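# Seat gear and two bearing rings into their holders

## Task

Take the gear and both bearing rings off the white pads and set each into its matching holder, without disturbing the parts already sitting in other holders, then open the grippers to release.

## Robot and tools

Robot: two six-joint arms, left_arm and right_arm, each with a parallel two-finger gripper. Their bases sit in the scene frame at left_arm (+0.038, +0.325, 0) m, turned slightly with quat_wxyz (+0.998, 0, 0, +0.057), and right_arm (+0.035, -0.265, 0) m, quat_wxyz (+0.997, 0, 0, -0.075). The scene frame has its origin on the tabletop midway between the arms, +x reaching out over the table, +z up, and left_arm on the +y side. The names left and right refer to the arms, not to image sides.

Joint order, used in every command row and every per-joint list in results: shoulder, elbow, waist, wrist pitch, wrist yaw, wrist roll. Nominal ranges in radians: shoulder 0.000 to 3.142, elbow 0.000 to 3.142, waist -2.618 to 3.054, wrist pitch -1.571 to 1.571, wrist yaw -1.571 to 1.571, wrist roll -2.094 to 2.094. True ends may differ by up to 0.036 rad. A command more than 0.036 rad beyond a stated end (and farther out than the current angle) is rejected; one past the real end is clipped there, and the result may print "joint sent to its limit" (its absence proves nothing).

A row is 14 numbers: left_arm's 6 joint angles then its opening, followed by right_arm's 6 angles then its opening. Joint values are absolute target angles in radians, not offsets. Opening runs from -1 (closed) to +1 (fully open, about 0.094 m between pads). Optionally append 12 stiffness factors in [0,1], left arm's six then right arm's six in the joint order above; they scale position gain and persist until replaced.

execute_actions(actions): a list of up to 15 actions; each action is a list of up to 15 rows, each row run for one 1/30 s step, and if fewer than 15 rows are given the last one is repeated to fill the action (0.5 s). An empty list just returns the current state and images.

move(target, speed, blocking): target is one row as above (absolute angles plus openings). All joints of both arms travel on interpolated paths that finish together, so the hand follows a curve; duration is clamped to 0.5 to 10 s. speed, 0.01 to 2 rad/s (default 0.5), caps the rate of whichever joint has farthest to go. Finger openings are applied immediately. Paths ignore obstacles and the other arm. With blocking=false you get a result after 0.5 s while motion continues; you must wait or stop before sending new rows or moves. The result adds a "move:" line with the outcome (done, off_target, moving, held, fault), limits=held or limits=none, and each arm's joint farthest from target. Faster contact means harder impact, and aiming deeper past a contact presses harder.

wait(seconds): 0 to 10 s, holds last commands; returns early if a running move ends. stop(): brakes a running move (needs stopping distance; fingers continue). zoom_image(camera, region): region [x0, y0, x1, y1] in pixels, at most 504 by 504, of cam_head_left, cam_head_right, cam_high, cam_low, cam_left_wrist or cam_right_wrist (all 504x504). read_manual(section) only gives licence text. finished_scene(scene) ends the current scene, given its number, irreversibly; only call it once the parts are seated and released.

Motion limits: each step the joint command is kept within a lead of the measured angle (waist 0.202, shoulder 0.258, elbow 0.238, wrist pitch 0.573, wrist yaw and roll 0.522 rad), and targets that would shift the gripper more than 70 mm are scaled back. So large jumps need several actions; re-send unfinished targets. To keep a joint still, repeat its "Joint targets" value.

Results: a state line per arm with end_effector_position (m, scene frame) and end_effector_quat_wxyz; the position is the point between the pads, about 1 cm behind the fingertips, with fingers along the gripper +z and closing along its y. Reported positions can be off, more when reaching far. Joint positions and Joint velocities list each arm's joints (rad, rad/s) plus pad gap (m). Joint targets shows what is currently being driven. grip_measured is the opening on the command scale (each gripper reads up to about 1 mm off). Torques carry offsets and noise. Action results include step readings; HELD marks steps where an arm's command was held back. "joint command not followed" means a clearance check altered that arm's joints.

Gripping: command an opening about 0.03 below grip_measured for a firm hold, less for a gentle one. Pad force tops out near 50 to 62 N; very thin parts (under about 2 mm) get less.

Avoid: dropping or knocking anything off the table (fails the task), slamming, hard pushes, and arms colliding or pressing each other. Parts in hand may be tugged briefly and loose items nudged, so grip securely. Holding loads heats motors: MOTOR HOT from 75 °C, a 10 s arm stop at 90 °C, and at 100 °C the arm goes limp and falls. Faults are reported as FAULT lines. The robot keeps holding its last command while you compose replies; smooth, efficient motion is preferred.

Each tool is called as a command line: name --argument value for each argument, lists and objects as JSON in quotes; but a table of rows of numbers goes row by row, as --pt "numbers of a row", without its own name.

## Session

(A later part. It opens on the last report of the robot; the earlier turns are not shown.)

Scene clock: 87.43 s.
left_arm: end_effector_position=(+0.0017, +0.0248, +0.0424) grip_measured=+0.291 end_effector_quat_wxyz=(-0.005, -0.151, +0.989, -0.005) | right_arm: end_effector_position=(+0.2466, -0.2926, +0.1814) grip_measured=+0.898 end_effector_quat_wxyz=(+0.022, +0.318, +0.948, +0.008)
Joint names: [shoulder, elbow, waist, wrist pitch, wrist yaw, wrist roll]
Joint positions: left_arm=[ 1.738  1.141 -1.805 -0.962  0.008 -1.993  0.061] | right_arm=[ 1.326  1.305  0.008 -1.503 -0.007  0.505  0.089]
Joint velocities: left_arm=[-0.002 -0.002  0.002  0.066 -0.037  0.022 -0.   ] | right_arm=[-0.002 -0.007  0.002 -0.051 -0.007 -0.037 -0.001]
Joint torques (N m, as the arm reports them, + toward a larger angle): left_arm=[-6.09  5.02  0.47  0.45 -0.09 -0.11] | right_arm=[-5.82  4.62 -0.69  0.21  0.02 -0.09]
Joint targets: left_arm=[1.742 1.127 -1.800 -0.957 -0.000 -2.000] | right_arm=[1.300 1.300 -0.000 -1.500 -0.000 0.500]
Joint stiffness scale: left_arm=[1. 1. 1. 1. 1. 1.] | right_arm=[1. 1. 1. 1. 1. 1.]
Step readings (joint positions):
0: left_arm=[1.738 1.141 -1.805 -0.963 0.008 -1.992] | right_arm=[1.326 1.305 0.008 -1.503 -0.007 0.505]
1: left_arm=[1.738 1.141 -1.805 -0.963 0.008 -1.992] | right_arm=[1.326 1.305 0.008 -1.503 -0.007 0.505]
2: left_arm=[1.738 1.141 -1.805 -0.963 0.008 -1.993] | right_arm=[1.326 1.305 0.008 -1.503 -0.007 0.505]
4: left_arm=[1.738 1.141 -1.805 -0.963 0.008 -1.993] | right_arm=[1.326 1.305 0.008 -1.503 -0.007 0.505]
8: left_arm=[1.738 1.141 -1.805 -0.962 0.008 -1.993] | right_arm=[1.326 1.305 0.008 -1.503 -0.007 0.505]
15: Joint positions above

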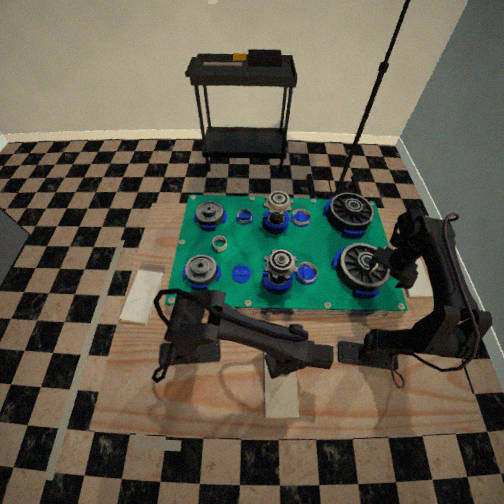

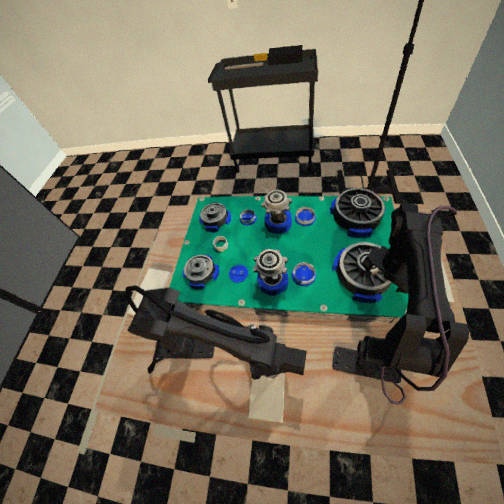

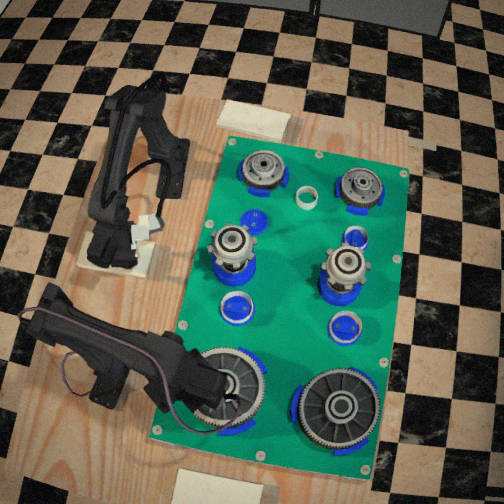

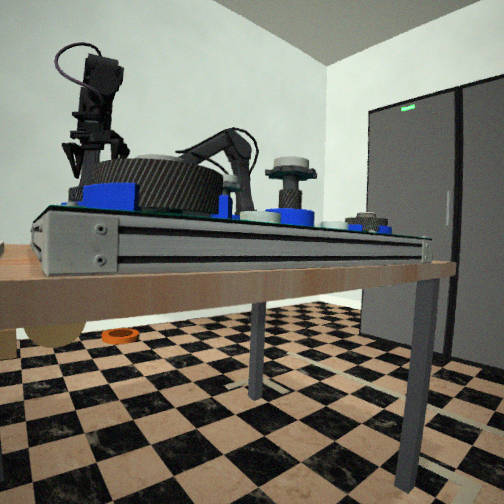

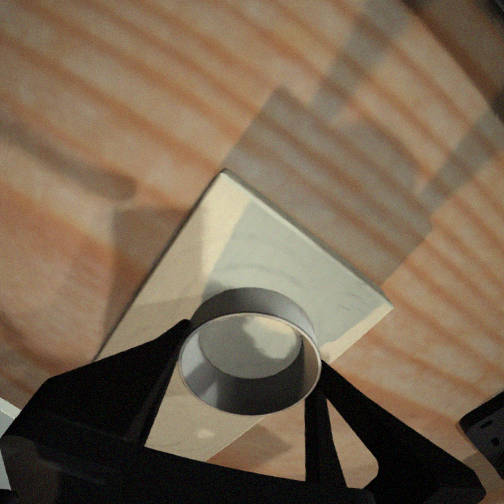

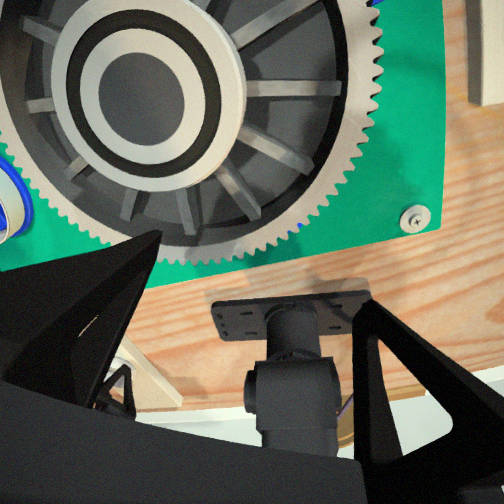

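execute_actions --actions '[[[1.735,1.15,-1.800,-0.97,0,-2.0,0.24,1.3,1.3,0.0,-1.5,0,0.5,0.9],[1.73,1.17,-1.800,-0.98,0,-2.0,0.24,1.3,1.3,0.0,-1.5,0,0.5,0.9],[1.72,1.185,-1.800,-0.995,0,-2.0,0.24,1.3,1.3,0.0,-1.5,0,0.5,0.9],[1.71,1.195,-1.800,-1.01,0,-2.0,0.24,1.3,1.3,0.0,-1.5,0,0.5,0.9],[1.70,1.205,-1.800,-1.025,0,-2.0,0.24,1.3,1.3,0.0,-1.5,0,0.5,0.9],[1.69,1.215,-1.800,-1.04,0,-2.0,0.24,1.3,1.3,0.0,-1.5,0,0.5,0.9],[1.68,1.225,-1.800,-1.06,0,-2.0,0.24,1.3,1.3,0.0,-1.5,0,0.5,0.9],[1.67,1.235,-1.800,-1.08,0,-2.0,0.24,1.3,1.3,0.0,-1.5,0,0.5,0.9],[1.66,1.24,-1.800,-1.10,0,-2.0,0.24,1.3,1.3,0.0,-1.5,0,0.5,0.9]]]'

move --target '[1.35,1.25,-0.745,-1.425,0,-2.0,0.24,1.3,1.3,0.0,-1.5,0,0.5,0.9]' --speed 0.9

move --target '[1.723,1.4875,-0.633,-1.292,0,-2.0,0.24,1.3,1.3,0.0,-1.5,0,0.5,0.9]' --speed 0.5

Scene clock: 89.93 s.
left_arm: end_effector_position=(+0.0015, +0.0231, +0.0756) grip_measured=+0.291 end_effector_quat_wxyz=(-0.009, -0.151, +0.988, -0.019) | right_arm: end_effector_position=(+0.2466, -0.2926, +0.1814) grip_measured=+0.898 end_effector_quat_wxyz=(+0.022, +0.318, +0.948, +0.008)
Joint names: [shoulder, elbow, waist, wrist pitch, wrist yaw, wrist roll]
Joint positions: left_arm=[ 1.68   1.211 -1.805 -1.06   0.008 -1.993  0.061] | right_arm=[ 1.326  1.305  0.008 -1.503 -0.007  0.505  0.089]
Joint velocities: left_arm=[-0.002 -0.012  0.017 -0.095  0.022  0.007  0.001] | right_arm=[ 0.002 -0.027  0.007  0.007 -0.125 -0.022 -0.   ]
Joint torques (N m, as the arm reports them, + toward a larger angle): left_arm=[-7.64  8.98  0.44  0.18 -0.08 -0.1 ] | right_arm=[-5.82  4.65 -0.66  0.23  0.03 -0.08]
Joint targets: left_arm=[1.660 1.240 -1.800 -1.100 0.000 -2.000] | right_arm=[1.300 1.300 0.000 -1.500 -0.000 0.500]
Joint stiffness scale: left_arm=[1. 1. 1. 1. 1. 1.] | right_arm=[1. 1. 1. 1. 1. 1.]
Step readings (joint positions):
0: left_arm=[1.738 1.141 -1.805 -0.962 0.008 -1.993] | right_arm=[1.326 1.305 0.008 -1.503 -0.007 0.505]
1: left_arm=[1.738 1.141 -1.805 -0.962 0.008 -1.993] | right_arm=[1.326 1.305 0.008 -1.503 -0.007 0.505]
2: left_arm=[1.738 1.141 -1.805 -0.962 0.008 -1.993] | right_arm=[1.326 1.305 0.008 -1.503 -0.007 0.505]
4: left_arm=[1.738 1.143 -1.805 -0.967 0.008 -1.993] | right_arm=[1.326 1.305 0.008 -1.503 -0.007 0.505]
8: left_arm=[1.726 1.176 -1.805 -1.007 0.008 -1.993] | right_arm=[1.326 1.305 0.008 -1.503 -0.007 0.505]
15: Joint positions above

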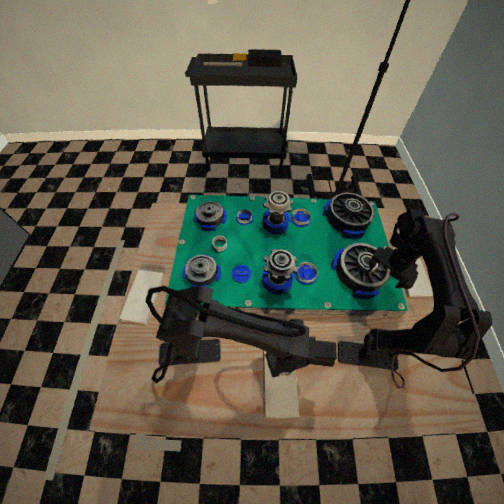

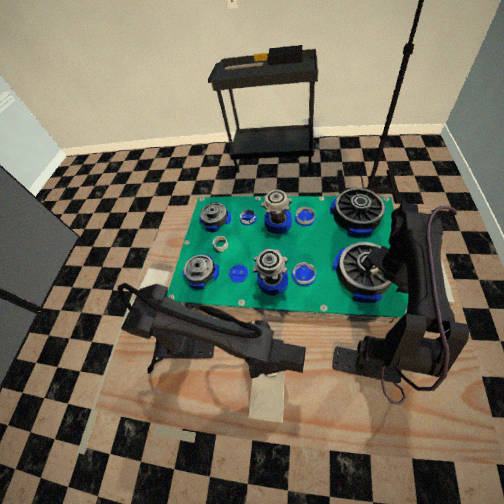

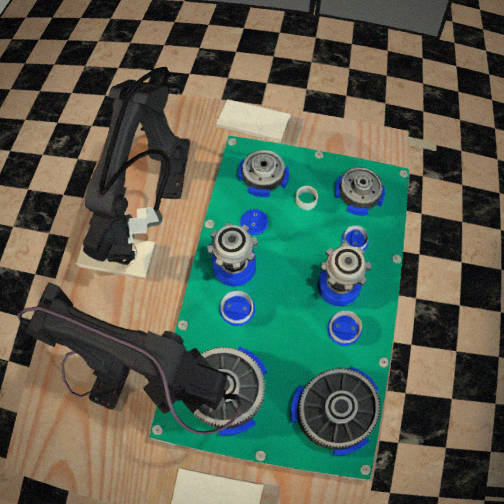

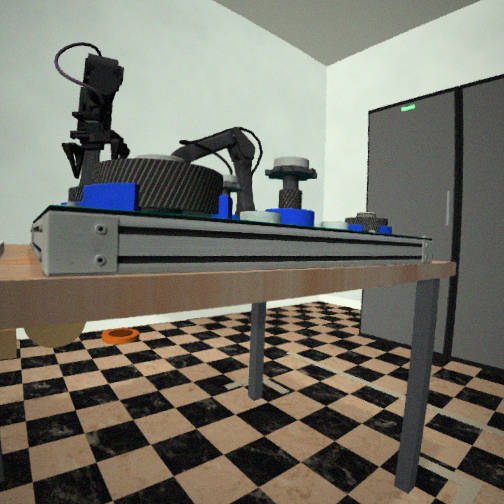

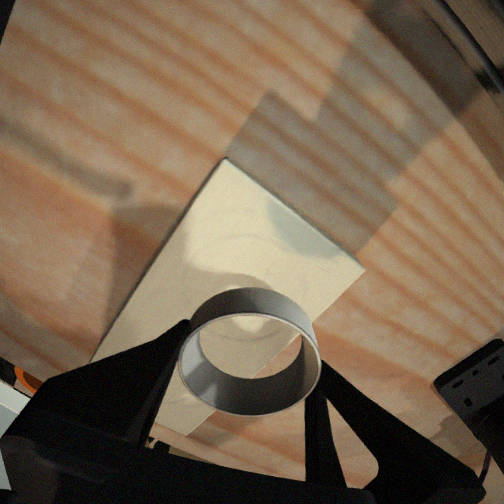

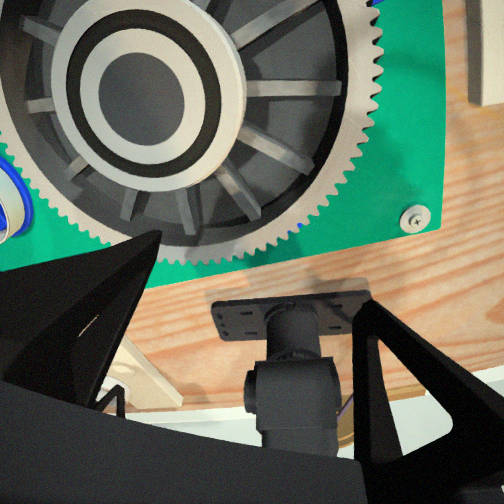

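Scene clock: 91.77 s.
left_arm: end_effector_position=(+0.2161, +0.1948, +0.1486) grip_measured=+0.291 end_effector_quat_wxyz=(-0.001, -0.628, +0.779, -0.003) | right_arm: end_effector_position=(+0.2466, -0.2926, +0.1814) grip_measured=+0.898 end_effector_quat_wxyz=(+0.022, +0.318, +0.948, +0.008)
Joint names: [shoulder, elbow, waist, wrist pitch, wrist yaw, wrist roll]
Joint positions: left_arm=[ 1.373  1.211 -0.751 -1.403  0.002 -1.993  0.061] | right_arm=[ 1.326  1.305  0.008 -1.503 -0.007  0.505  0.089]
Joint velocities: left_arm=[ 0.007 -0.007  0.022 -0.081  0.022 -0.022 -0.   ] | right_arm=[-0.007  0.017 -0.002  0.007 -0.022  0.051  0.   ]
Joint torques (N m, as the arm reports them, + toward a larger angle): left_arm=[-5.52 10.02  0.45  0.09 -0.06 -0.11] | right_arm=[-5.81  4.63 -0.68  0.23  0.03 -0.07]
Joint targets: left_arm=[1.350 1.250 -0.745 -1.425 0.000 -2.000] | right_arm=[1.300 1.300 -0.000 -1.500 0.000 0.500]
Joint stiffness scale: left_arm=[1. 1. 1. 1. 1. 1.] | right_arm=[1. 1. 1. 1. 1. 1.]
move: off_target (left_arm, right_arm); limits=none; left_arm: farthest joint: the elbow, 0.039 radians from its target (0.039 radians at the start); right_arm: farthest joint: the shoulder, 0.026 radians from its target (0.026 radians at the start)

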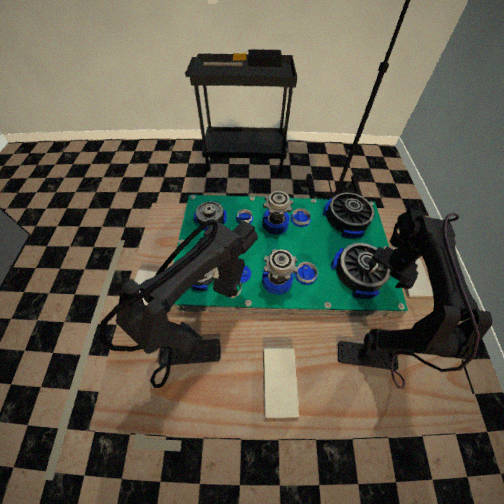

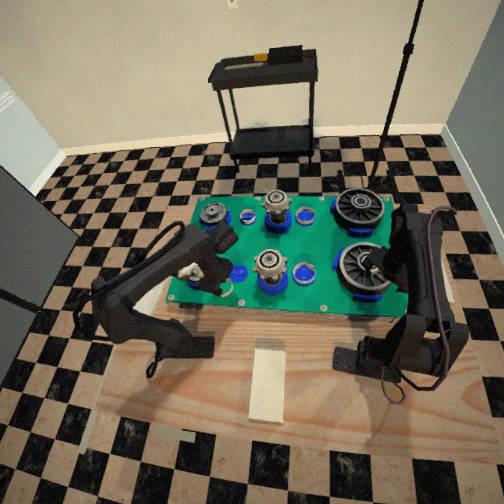

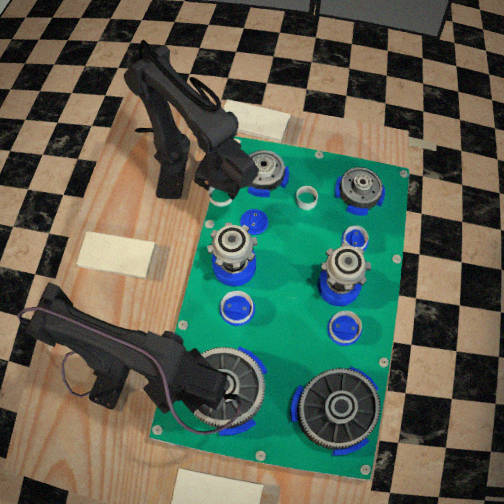

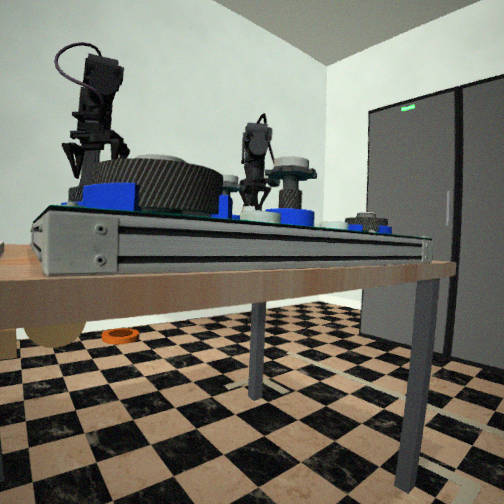

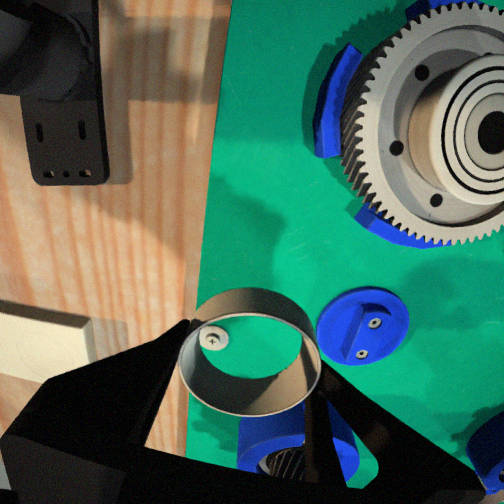

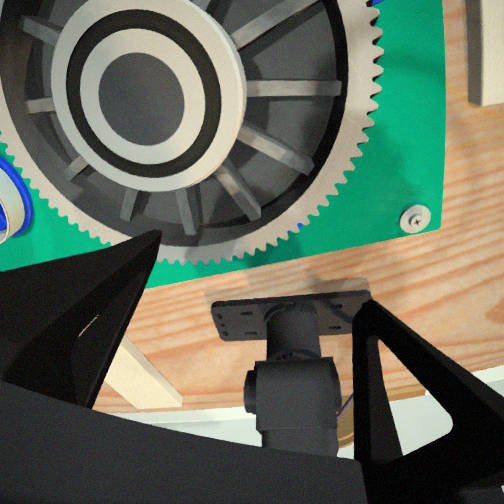

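Scene clock: 92.87 s.
left_arm: end_effector_position=(+0.3087, +0.1692, +0.1215) grip_measured=+0.291 end_effector_quat_wxyz=(-0.002, -0.670, +0.743, +0.000) | right_arm: end_effector_position=(+0.2466, -0.2926, +0.1814) grip_measured=+0.898 end_effector_quat_wxyz=(+0.022, +0.318, +0.948, +0.008)
Joint names: [shoulder, elbow, waist, wrist pitch, wrist yaw, wrist roll]
Joint positions: left_arm=[ 1.726  1.448 -0.64  -1.294  0.003 -1.993  0.061] | right_arm=[ 1.326  1.305  0.008 -1.503 -0.007  0.505  0.089]
Joint velocities: left_arm=[ 0.002 -0.012  0.007 -0.095 -0.007  0.007  0.   ] | right_arm=[-0.002  0.002 -0.012  0.037 -0.037 -0.007 -0.   ]
Joint torques (N m, as the arm reports them, + toward a larger angle): left_arm=[-6.9  10.03  0.54  0.38 -0.07 -0.11] | right_arm=[-5.86  4.7  -0.65  0.23  0.04 -0.09]
Joint targets: left_arm=[1.723 1.488 -0.633 -1.292 0.000 -2.000] | right_arm=[1.300 1.300 -0.000 -1.500 0.000 0.500]
Joint stiffness scale: left_arm=[1. 1. 1. 1. 1. 1.] | right_arm=[1. 1. 1. 1. 1. 1.]
move: off_target (left_arm, right_arm); limits=none; left_arm: farthest joint: the elbow, 0.039 radians from its target (0.277 radians at the start); right_arm: farthest joint: the shoulder, 0.026 radians from its target (0.026 radians at the start)

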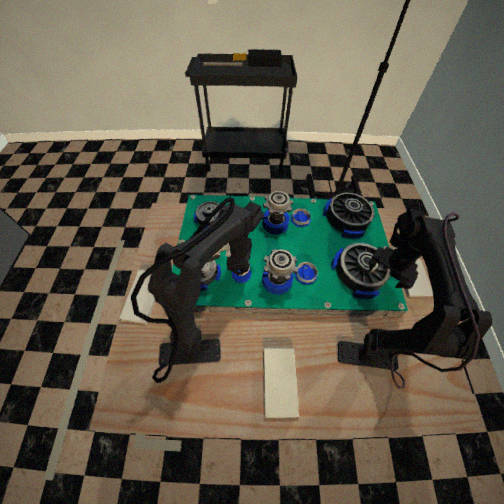

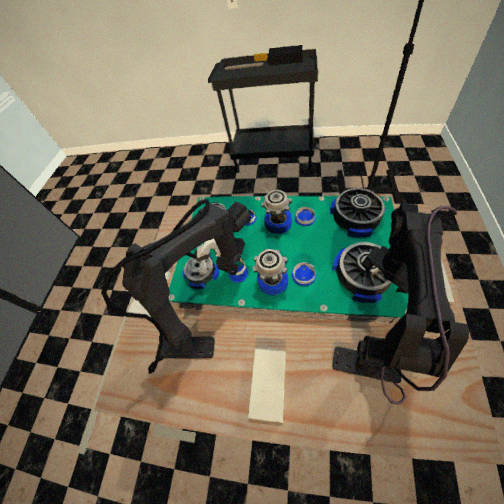

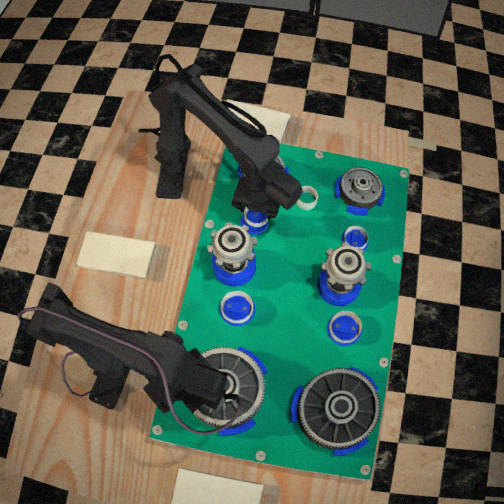

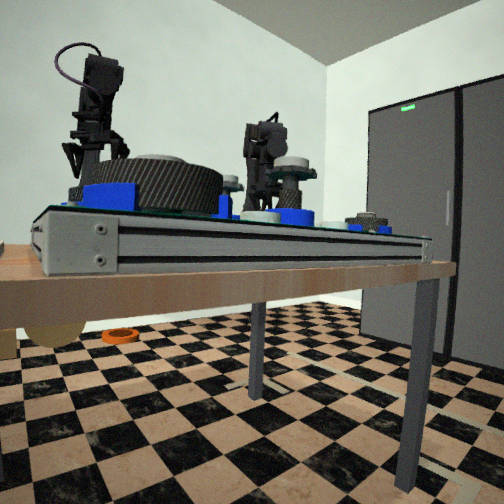

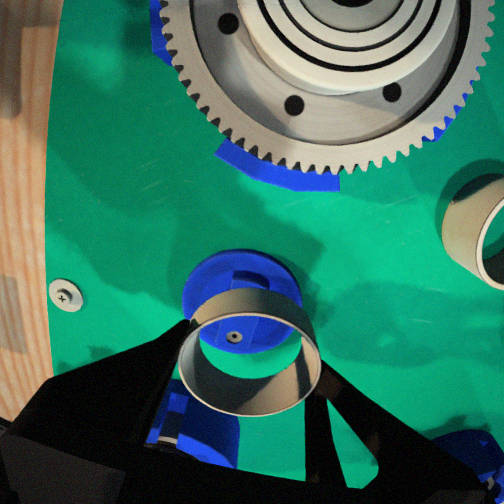

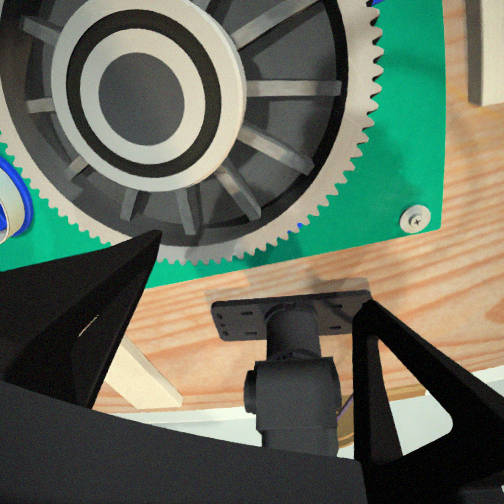

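move --target '[1.723,1.368,-0.657,-1.225,0,-2.0,0.24,1.3,1.3,0.0,-1.5,0,0.5,0.9]' --speed 0.15

zoom_image --camera "cam_left_wrist" --region '[150, 240, 350, 430]'

Scene clock: 95.20 s.
left_arm: end_effector_position=(+0.3051, +0.1683, +0.1041) grip_measured=+0.291 end_effector_quat_wxyz=(-0.003, -0.667, +0.745, +0.003) | right_arm: end_effector_position=(+0.2466, -0.2926, +0.1814) grip_measured=+0.898 end_effector_quat_wxyz=(+0.022, +0.318, +0.948, +0.008)
Joint names: [shoulder, elbow, waist, wrist pitch, wrist yaw, wrist roll]
Joint positions: left_arm=[ 1.726  1.379 -0.648 -1.231  0.003 -1.993  0.061] | right_arm=[ 1.326  1.305  0.008 -1.503 -0.007  0.505  0.089]
Joint velocities: left_arm=[ 0.012  0.007  0.012  0.081 -0.081  0.037 -0.   ] | right_arm=[-0.007 -0.007  0.002 -0.022 -0.066  0.007 -0.   ]
Joint torques (N m, as the arm reports them, + toward a larger angle): left_arm=[-6.81  5.42 -0.65  0.39 -0.06 -0.09] | right_arm=[-5.85  4.66 -0.69  0.21  0.04 -0.08]
Joint targets: left_arm=[1.723 1.368 -0.657 -1.225 0.000 -2.000] | right_arm=[1.300 1.300 0.000 -1.500 -0.000 0.500]
Joint stiffness scale: left_arm=[1. 1. 1. 1. 1. 1.] | right_arm=[1. 1. 1. 1. 1. 1.]
move: off_target (right_arm); limits=none; left_arm: farthest joint: the elbow, 0.011 radians from its target (0.080 radians at the start); right_arm: farthest joint: the shoulder, 0.026 radians from its target (0.026 radians at the start)

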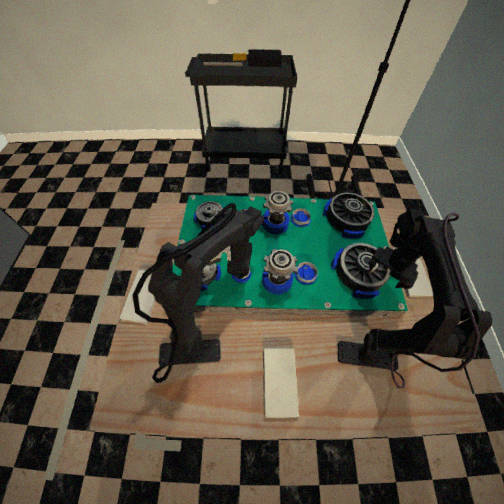

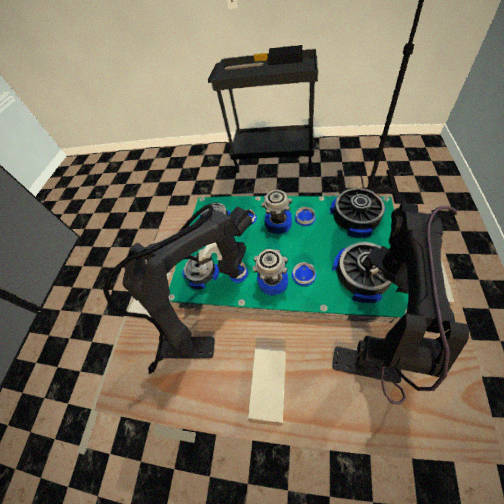

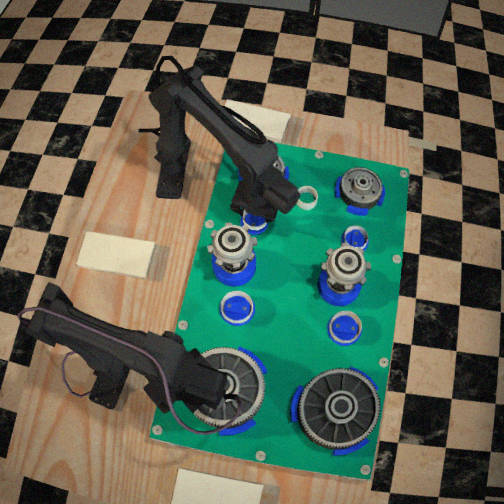

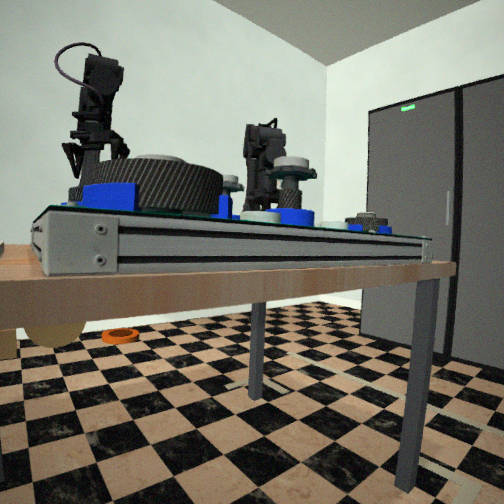

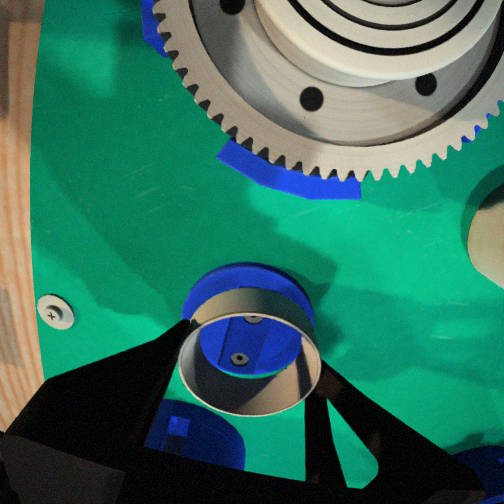

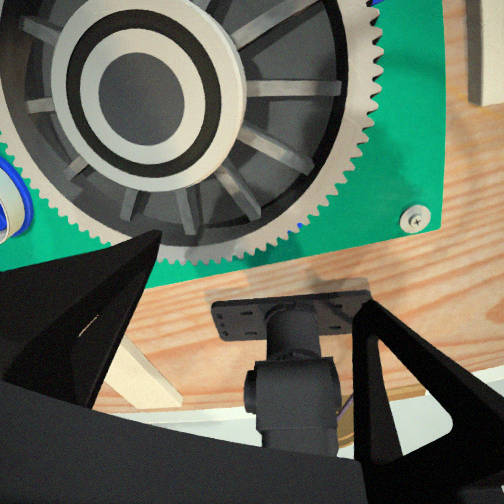

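Region (150, 240, 350, 430) of cam_left_wrist's 504x504 image, scaled by 2.520, with more detail than that image has; it fills the top 479 rows of this view, and the rest is white.

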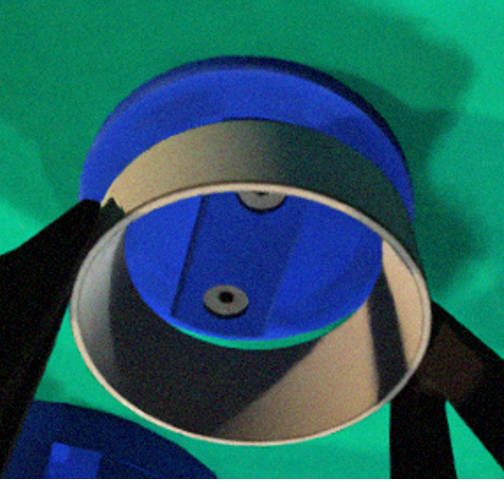

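execute_actions --actions '[[[1.723,1.366,-0.660,-1.223,0,-2.0,0.24,1.3,1.3,0.0,-1.5,0,0.5,0.9],[1.723,1.364,-0.662,-1.221,0,-2.0,0.24,1.3,1.3,0.0,-1.5,0,0.5,0.9],[1.723,1.362,-0.664,-1.219,0,-2.0,0.24,1.3,1.3,0.0,-1.5,0,0.5,0.9],[1.723,1.360,-0.664,-1.217,0,-2.0,0.24,1.3,1.3,0.0,-1.5,0,0.5,0.9]]]'

zoom_image --camera "cam_left_wrist" --region '[150, 240, 350, 430]'

Scene clock: 96.90 s.
left_arm: end_effector_position=(+0.3056, +0.1654, +0.1041) grip_measured=+0.291 end_effector_quat_wxyz=(-0.001, -0.664, +0.748, -0.001) | right_arm: end_effector_position=(+0.2466, -0.2926, +0.1814) grip_measured=+0.898 end_effector_quat_wxyz=(+0.022, +0.318, +0.948, +0.008)
Joint names: [shoulder, elbow, waist, wrist pitch, wrist yaw, wrist roll]
Joint positions: left_arm=[ 1.726  1.379 -0.655 -1.223  0.003 -1.993  0.061] | right_arm=[ 1.326  1.305  0.008 -1.503 -0.007  0.505  0.089]
Joint velocities: left_arm=[ 0.002  0.007  0.002  0.037 -0.051  0.022 -0.003] | right_arm=[-0.002 -0.002 -0.002  0.007  0.081 -0.007 -0.   ]
Joint torques (N m, as the arm reports them, + toward a larger angle): left_arm=[-6.87  4.75 -0.63  0.44 -0.05 -0.1 ] | right_arm=[-5.81  4.65 -0.66  0.22  0.04 -0.07]
Joint targets: left_arm=[1.723 1.360 -0.664 -1.217 0.000 -2.000] | right_arm=[1.300 1.300 -0.000 -1.500 -0.000 0.500]
Joint stiffness scale: left_arm=[1. 1. 1. 1. 1. 1.] | right_arm=[1. 1. 1. 1. 1. 1.]
Step readings (joint positions):
0: left_arm=[1.726 1.379 -0.648 -1.230 0.003 -1.993] | right_arm=[1.326 1.305 0.008 -1.503 -0.007 0.505]
1: left_arm=[1.726 1.379 -0.648 -1.230 0.003 -1.993] | right_arm=[1.326 1.305 0.008 -1.503 -0.007 0.505]
2: left_arm=[1.726 1.379 -0.649 -1.230 0.003 -1.993] | right_arm=[1.326 1.305 0.008 -1.503 -0.007 0.505]
4: left_arm=[1.726 1.379 -0.651 -1.228 0.003 -1.993] | right_arm=[1.326 1.305 0.008 -1.503 -0.007 0.505]
8: left_arm=[1.726 1.379 -0.655 -1.224 0.003 -1.993] | right_arm=[1.326 1.305 0.008 -1.503 -0.007 0.505]
15: Joint positions above

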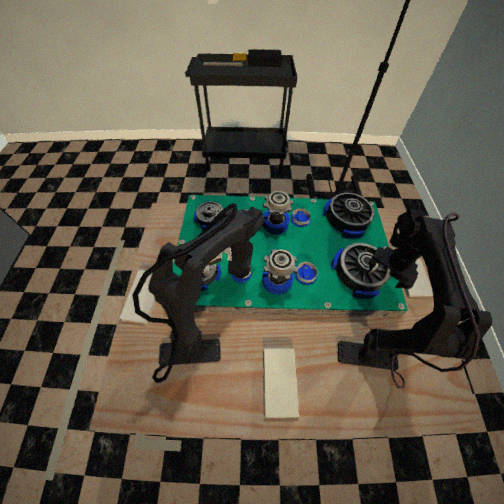

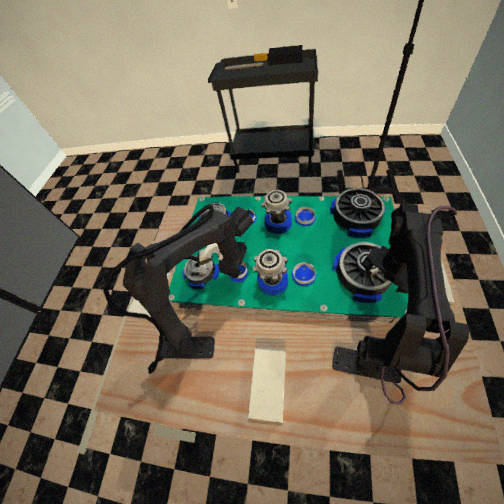

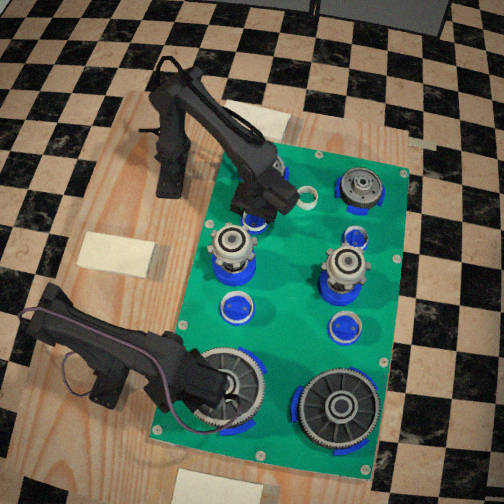

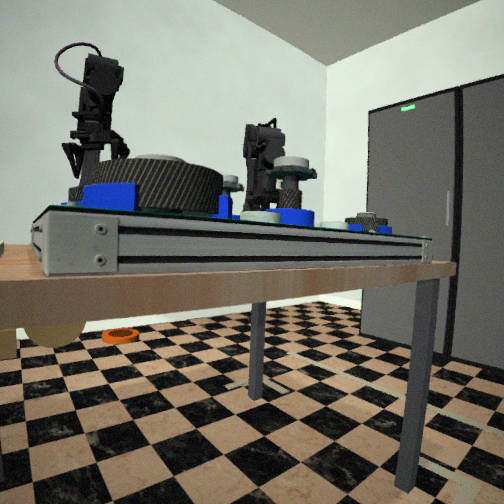

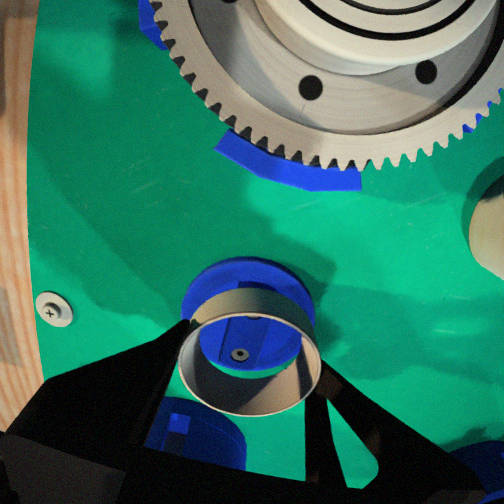

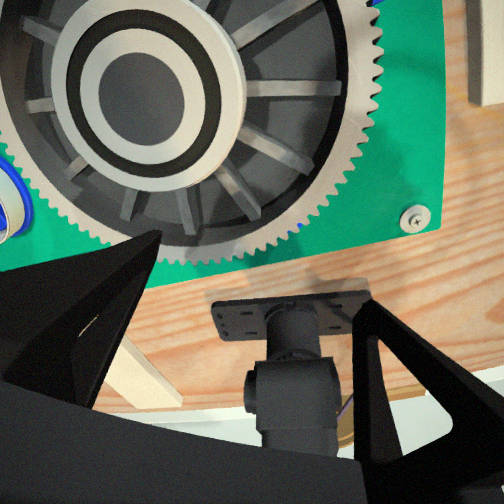

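Region (150, 240, 350, 430) of cam_left_wrist's 504x504 image, scaled by 2.520, with more detail than that image has; it fills the top 479 rows of this view, and the rest is white.

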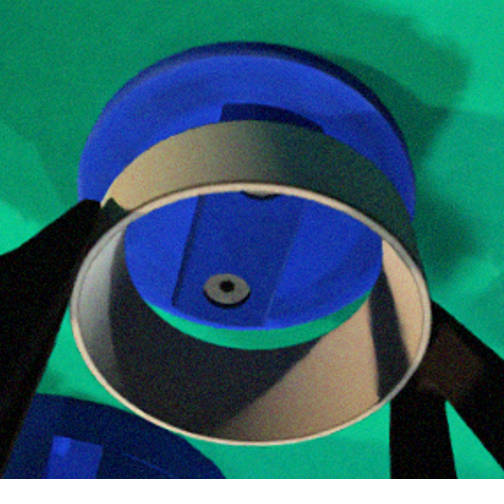

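execute_actions --actions '[[[1.723,1.357,-0.664,-1.217,0,-2.0,0.24,1.3,1.3,0.0,-1.5,0,0.5,0.9],[1.723,1.355,-0.664,-1.217,0,-2.0,0.24,1.3,1.3,0.0,-1.5,0,0.5,0.9],[1.723,1.353,-0.664,-1.217,0,-2.0,0.24,1.3,1.3,0.0,-1.5,0,0.5,0.9],[1.723,1.351,-0.664,-1.215,0,-2.0,0.24,1.3,1.3,0.0,-1.5,0,0.5,0.9],[1.723,1.349,-0.664,-1.213,0,-2.0,0.24,1.3,1.3,0.0,-1.5,0,0.5,0.9],[1.723,1.347,-0.664,-1.211,0,-2.0,0.24,1.3,1.3,0.0,-1.5,0,0.5,0.9],[1.723,1.345,-0.664,-1.209,0,-2.0,0.24,1.3,1.3,0.0,-1.5,0,0.5,0.9],[1.723,1.343,-0.664,-1.206,0,-2.0,0.24,1.3,1.3,0.0,-1.5,0,0.5,0.9],[1.723,1.341,-0.664,-1.203,0,-2.0,0.24,1.3,1.3,0.0,-1.5,0,0.5,0.9],[1.723,1.339,-0.664,-1.200,0,-2.0,0.24,1.3,1.3,0.0,-1.5,0,0.5,0.9],[1.723,1.337,-0.664,-1.198,0,-2.0,0.24,1.3,1.3,0.0,-1.5,0,0.5,0.9]]]'

zoom_image --camera "cam_left_wrist" --region '[150, 240, 350, 430]'

Scene clock: 98.37 s.
left_arm: end_effector_position=(+0.3020, +0.1680, +0.0967) grip_measured=+0.291 end_effector_quat_wxyz=(-0.002, -0.664, +0.748, +0.006) | right_arm: end_effector_position=(+0.2466, -0.2926, +0.1814) grip_measured=+0.898 end_effector_quat_wxyz=(+0.022, +0.318, +0.948, +0.008)
Joint names: [shoulder, elbow, waist, wrist pitch, wrist yaw, wrist roll]
Joint positions: left_arm=[ 1.726  1.35  -0.655 -1.207  0.001 -1.993  0.061] | right_arm=[ 1.326  1.305  0.008 -1.503 -0.007  0.505  0.089]
Joint velocities: left_arm=[-0.002  0.002  0.012 -0.037 -0.051  0.037 -0.   ] | right_arm=[-0.007 -0.007  0.007 -0.007 -0.037 -0.022  0.001]
Joint torques (N m, as the arm reports them, + toward a larger angle): left_arm=[-6.8   5.33 -0.68  0.39 -0.03 -0.11] | right_arm=[-5.82  4.63 -0.66  0.22  0.03 -0.09]
Joint targets: left_arm=[1.723 1.337 -0.664 -1.198 -0.000 -2.000] | right_arm=[1.300 1.300 -0.000 -1.500 0.000 0.500]
Joint stiffness scale: left_arm=[1. 1. 1. 1. 1. 1.] | right_arm=[1. 1. 1. 1. 1. 1.]
Step readings (joint positions):
0: left_arm=[1.726 1.379 -0.655 -1.223 0.003 -1.993] | right_arm=[1.326 1.305 0.008 -1.503 -0.007 0.505]
1: left_arm=[1.726 1.379 -0.655 -1.223 0.003 -1.993] | right_arm=[1.326 1.305 0.008 -1.503 -0.007 0.505]
2: left_arm=[1.726 1.379 -0.655 -1.223 0.003 -1.993] | right_arm=[1.326 1.305 0.008 -1.503 -0.007 0.505]
4: left_arm=[1.726 1.374 -0.655 -1.220 0.003 -1.993] | right_arm=[1.326 1.305 0.008 -1.503 -0.007 0.505]
8: left_arm=[1.726 1.360 -0.655 -1.218 0.001 -1.993] | right_arm=[1.326 1.305 0.008 -1.503 -0.007 0.505]
15: Joint positions above

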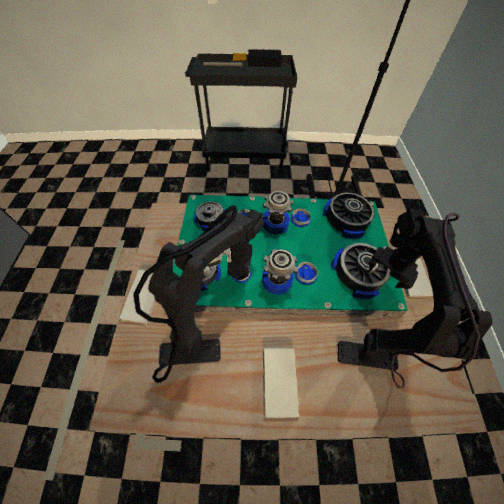

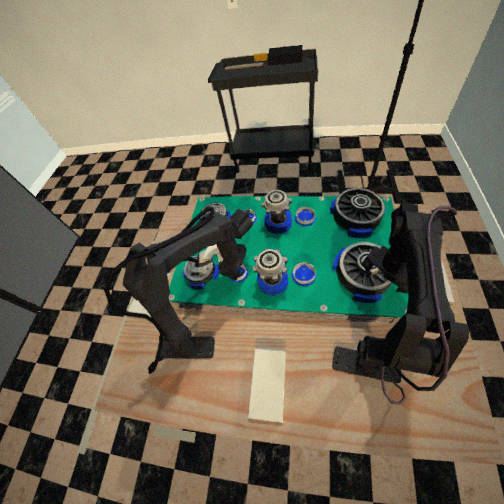

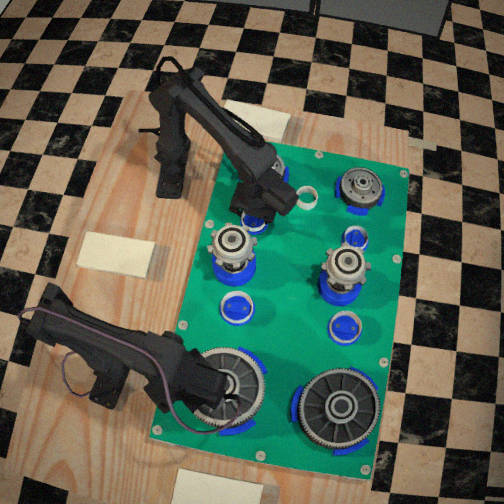

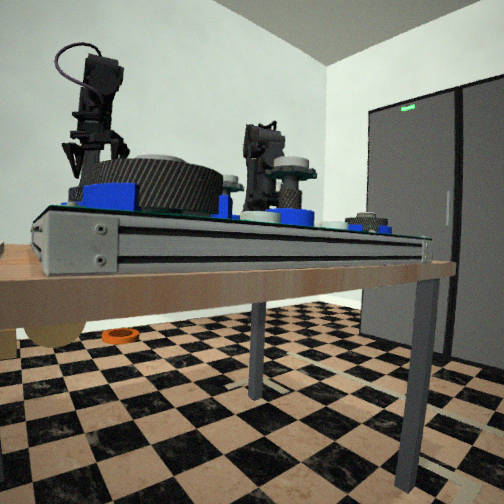

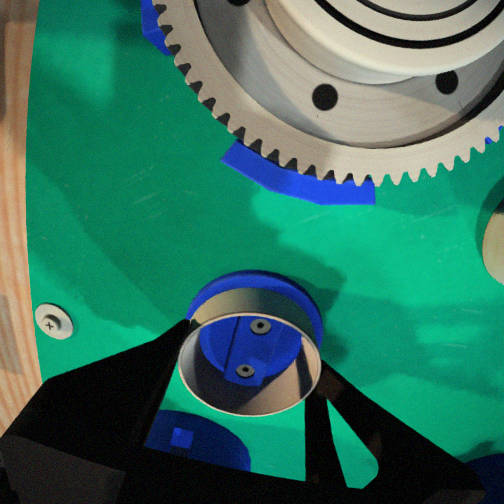

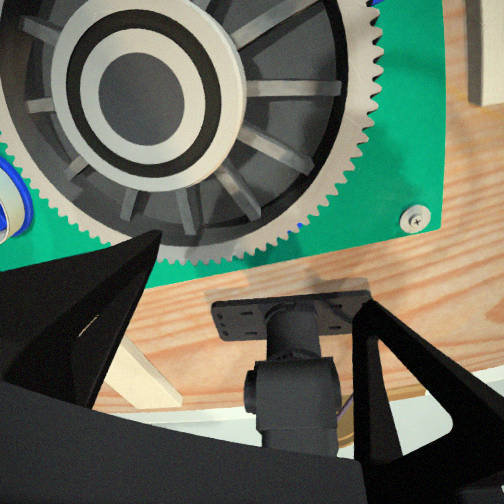

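Region (150, 240, 350, 430) of cam_left_wrist's 504x504 image, scaled by 2.520, with more detail than that image has; it fills the top 479 rows of this view, and the rest is white.

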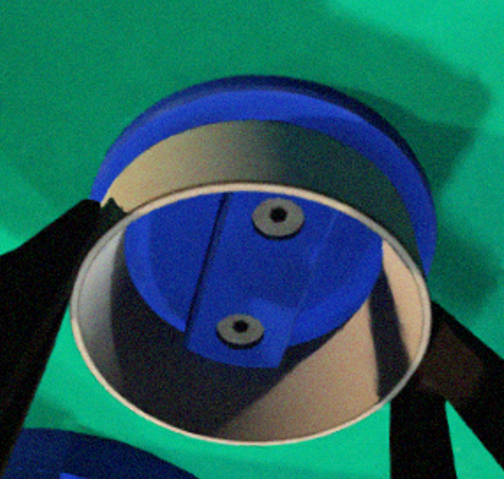

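It's over the bar. Continue down.

execute_actions --actions '[[[1.723,1.335,-0.660,-1.192,0,-2.0,0.24,1.3,1.3,0.0,-1.5,0,0.5,0.9],[1.723,1.332,-0.660,-1.188,0,-2.0,0.24,1.3,1.3,0.0,-1.5,0,0.5,0.9],[1.723,1.329,-0.660,-1.184,0,-2.0,0.24,1.3,1.3,0.0,-1.5,0,0.5,0.9],[1.723,1.326,-0.660,-1.180,0,-2.0,0.24,1.3,1.3,0.0,-1.5,0,0.5,0.9],[1.723,1.323,-0.660,-1.176,0,-2.0,0.24,1.3,1.3,0.0,-1.5,0,0.5,0.9],[1.723,1.320,-0.660,-1.172,0,-2.0,0.24,1.3,1.3,0.0,-1.5,0,0.5,0.9],[1.723,1.317,-0.660,-1.168,0,-2.0,0.24,1.3,1.3,0.0,-1.5,0,0.5,0.9],[1.723,1.314,-0.660,-1.165,0,-2.0,0.24,1.3,1.3,0.0,-1.5,0,0.5,0.9],[1.723,1.311,-0.660,-1.162,0,-2.0,0.24,1.3,1.3,0.0,-1.5,0,0.5,0.9],[1.723,1.308,-0.660,-1.16,0,-2.0,0.24,1.3,1.3,0.0,-1.5,0,0.5,0.9]]]'

Scene clock: 99.40 s.
left_arm: end_effector_position=(+0.3033, +0.1675, +0.0929) grip_measured=+0.291 end_effector_quat_wxyz=(-0.001, -0.664, +0.748, +0.003) | right_arm: end_effector_position=(+0.2466, -0.2926, +0.1814) grip_measured=+0.898 end_effector_quat_wxyz=(+0.022, +0.318, +0.948, +0.008)
Joint names: [shoulder, elbow, waist, wrist pitch, wrist yaw, wrist roll]
Joint positions: left_arm=[ 1.726  1.334 -0.655 -1.184 -0.    -1.993  0.061] | right_arm=[ 1.326  1.305  0.008 -1.503 -0.007  0.505  0.089]
Joint velocities: left_arm=[-0.007  0.002 -0.002 -0.007 -0.051  0.066 -0.   ] | right_arm=[-0.007  0.017  0.002 -0.007  0.007  0.007  0.001]
Joint torques (N m, as the arm reports them, + toward a larger angle): left_arm=[-6.78  4.04 -0.3   0.64 -0.03 -0.11] | right_arm=[-5.82  4.69 -0.61  0.22  0.01 -0.08]
Joint targets: left_arm=[1.723 1.308 -0.660 -1.160 0.000 -2.000] | right_arm=[1.300 1.300 -0.000 -1.500 -0.000 0.500]
Joint stiffness scale: left_arm=[1. 1. 1. 1. 1. 1.] | right_arm=[1. 1. 1. 1. 1. 1.]
Step readings (joint positions):
0: left_arm=[1.726 1.350 -0.655 -1.204 0.001 -1.993] | right_arm=[1.326 1.305 0.008 -1.503 -0.007 0.505]
1: left_arm=[1.726 1.350 -0.655 -1.204 0.001 -1.993] | right_arm=[1.326 1.305 0.008 -1.503 -0.007 0.505]
2: left_arm=[1.726 1.350 -0.655 -1.203 0.001 -1.993] | right_arm=[1.326 1.305 0.008 -1.503 -0.007 0.505]
4: left_arm=[1.726 1.348 -0.655 -1.200 0.001 -1.993] | right_arm=[1.326 1.305 0.008 -1.503 -0.007 0.505]
8: left_arm=[1.726 1.334 -0.655 -1.187 0.001 -1.993] | right_arm=[1.326 1.305 0.008 -1.503 -0.007 0.505]
15: Joint positions above

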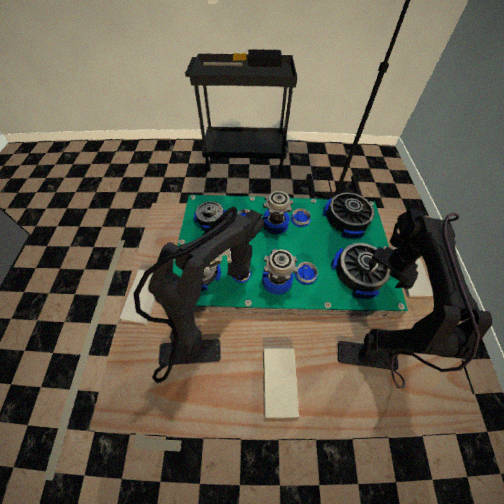

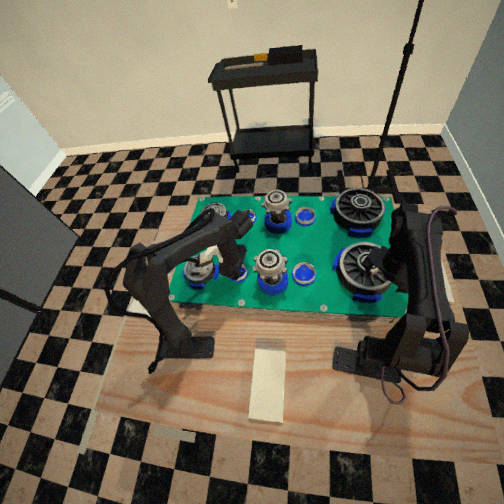

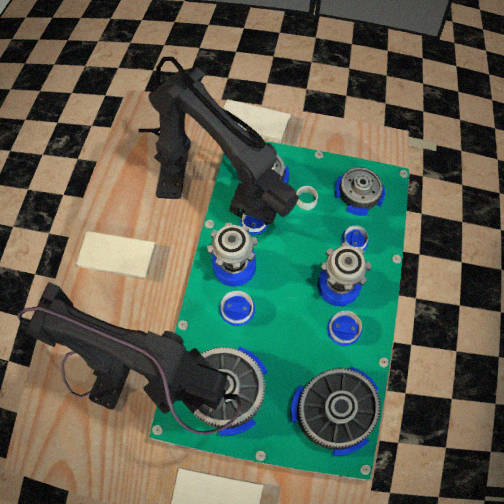

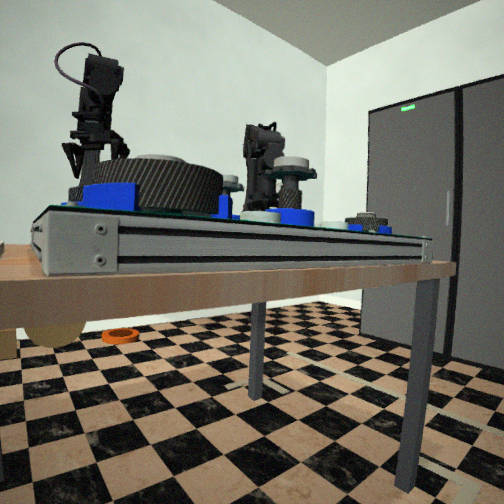

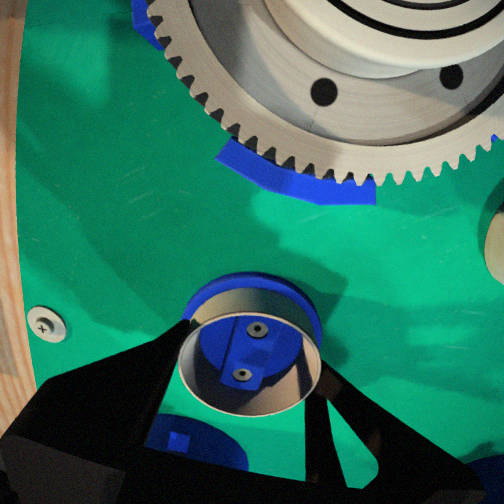

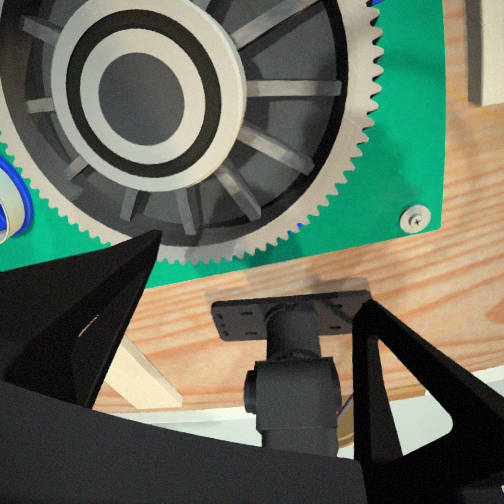

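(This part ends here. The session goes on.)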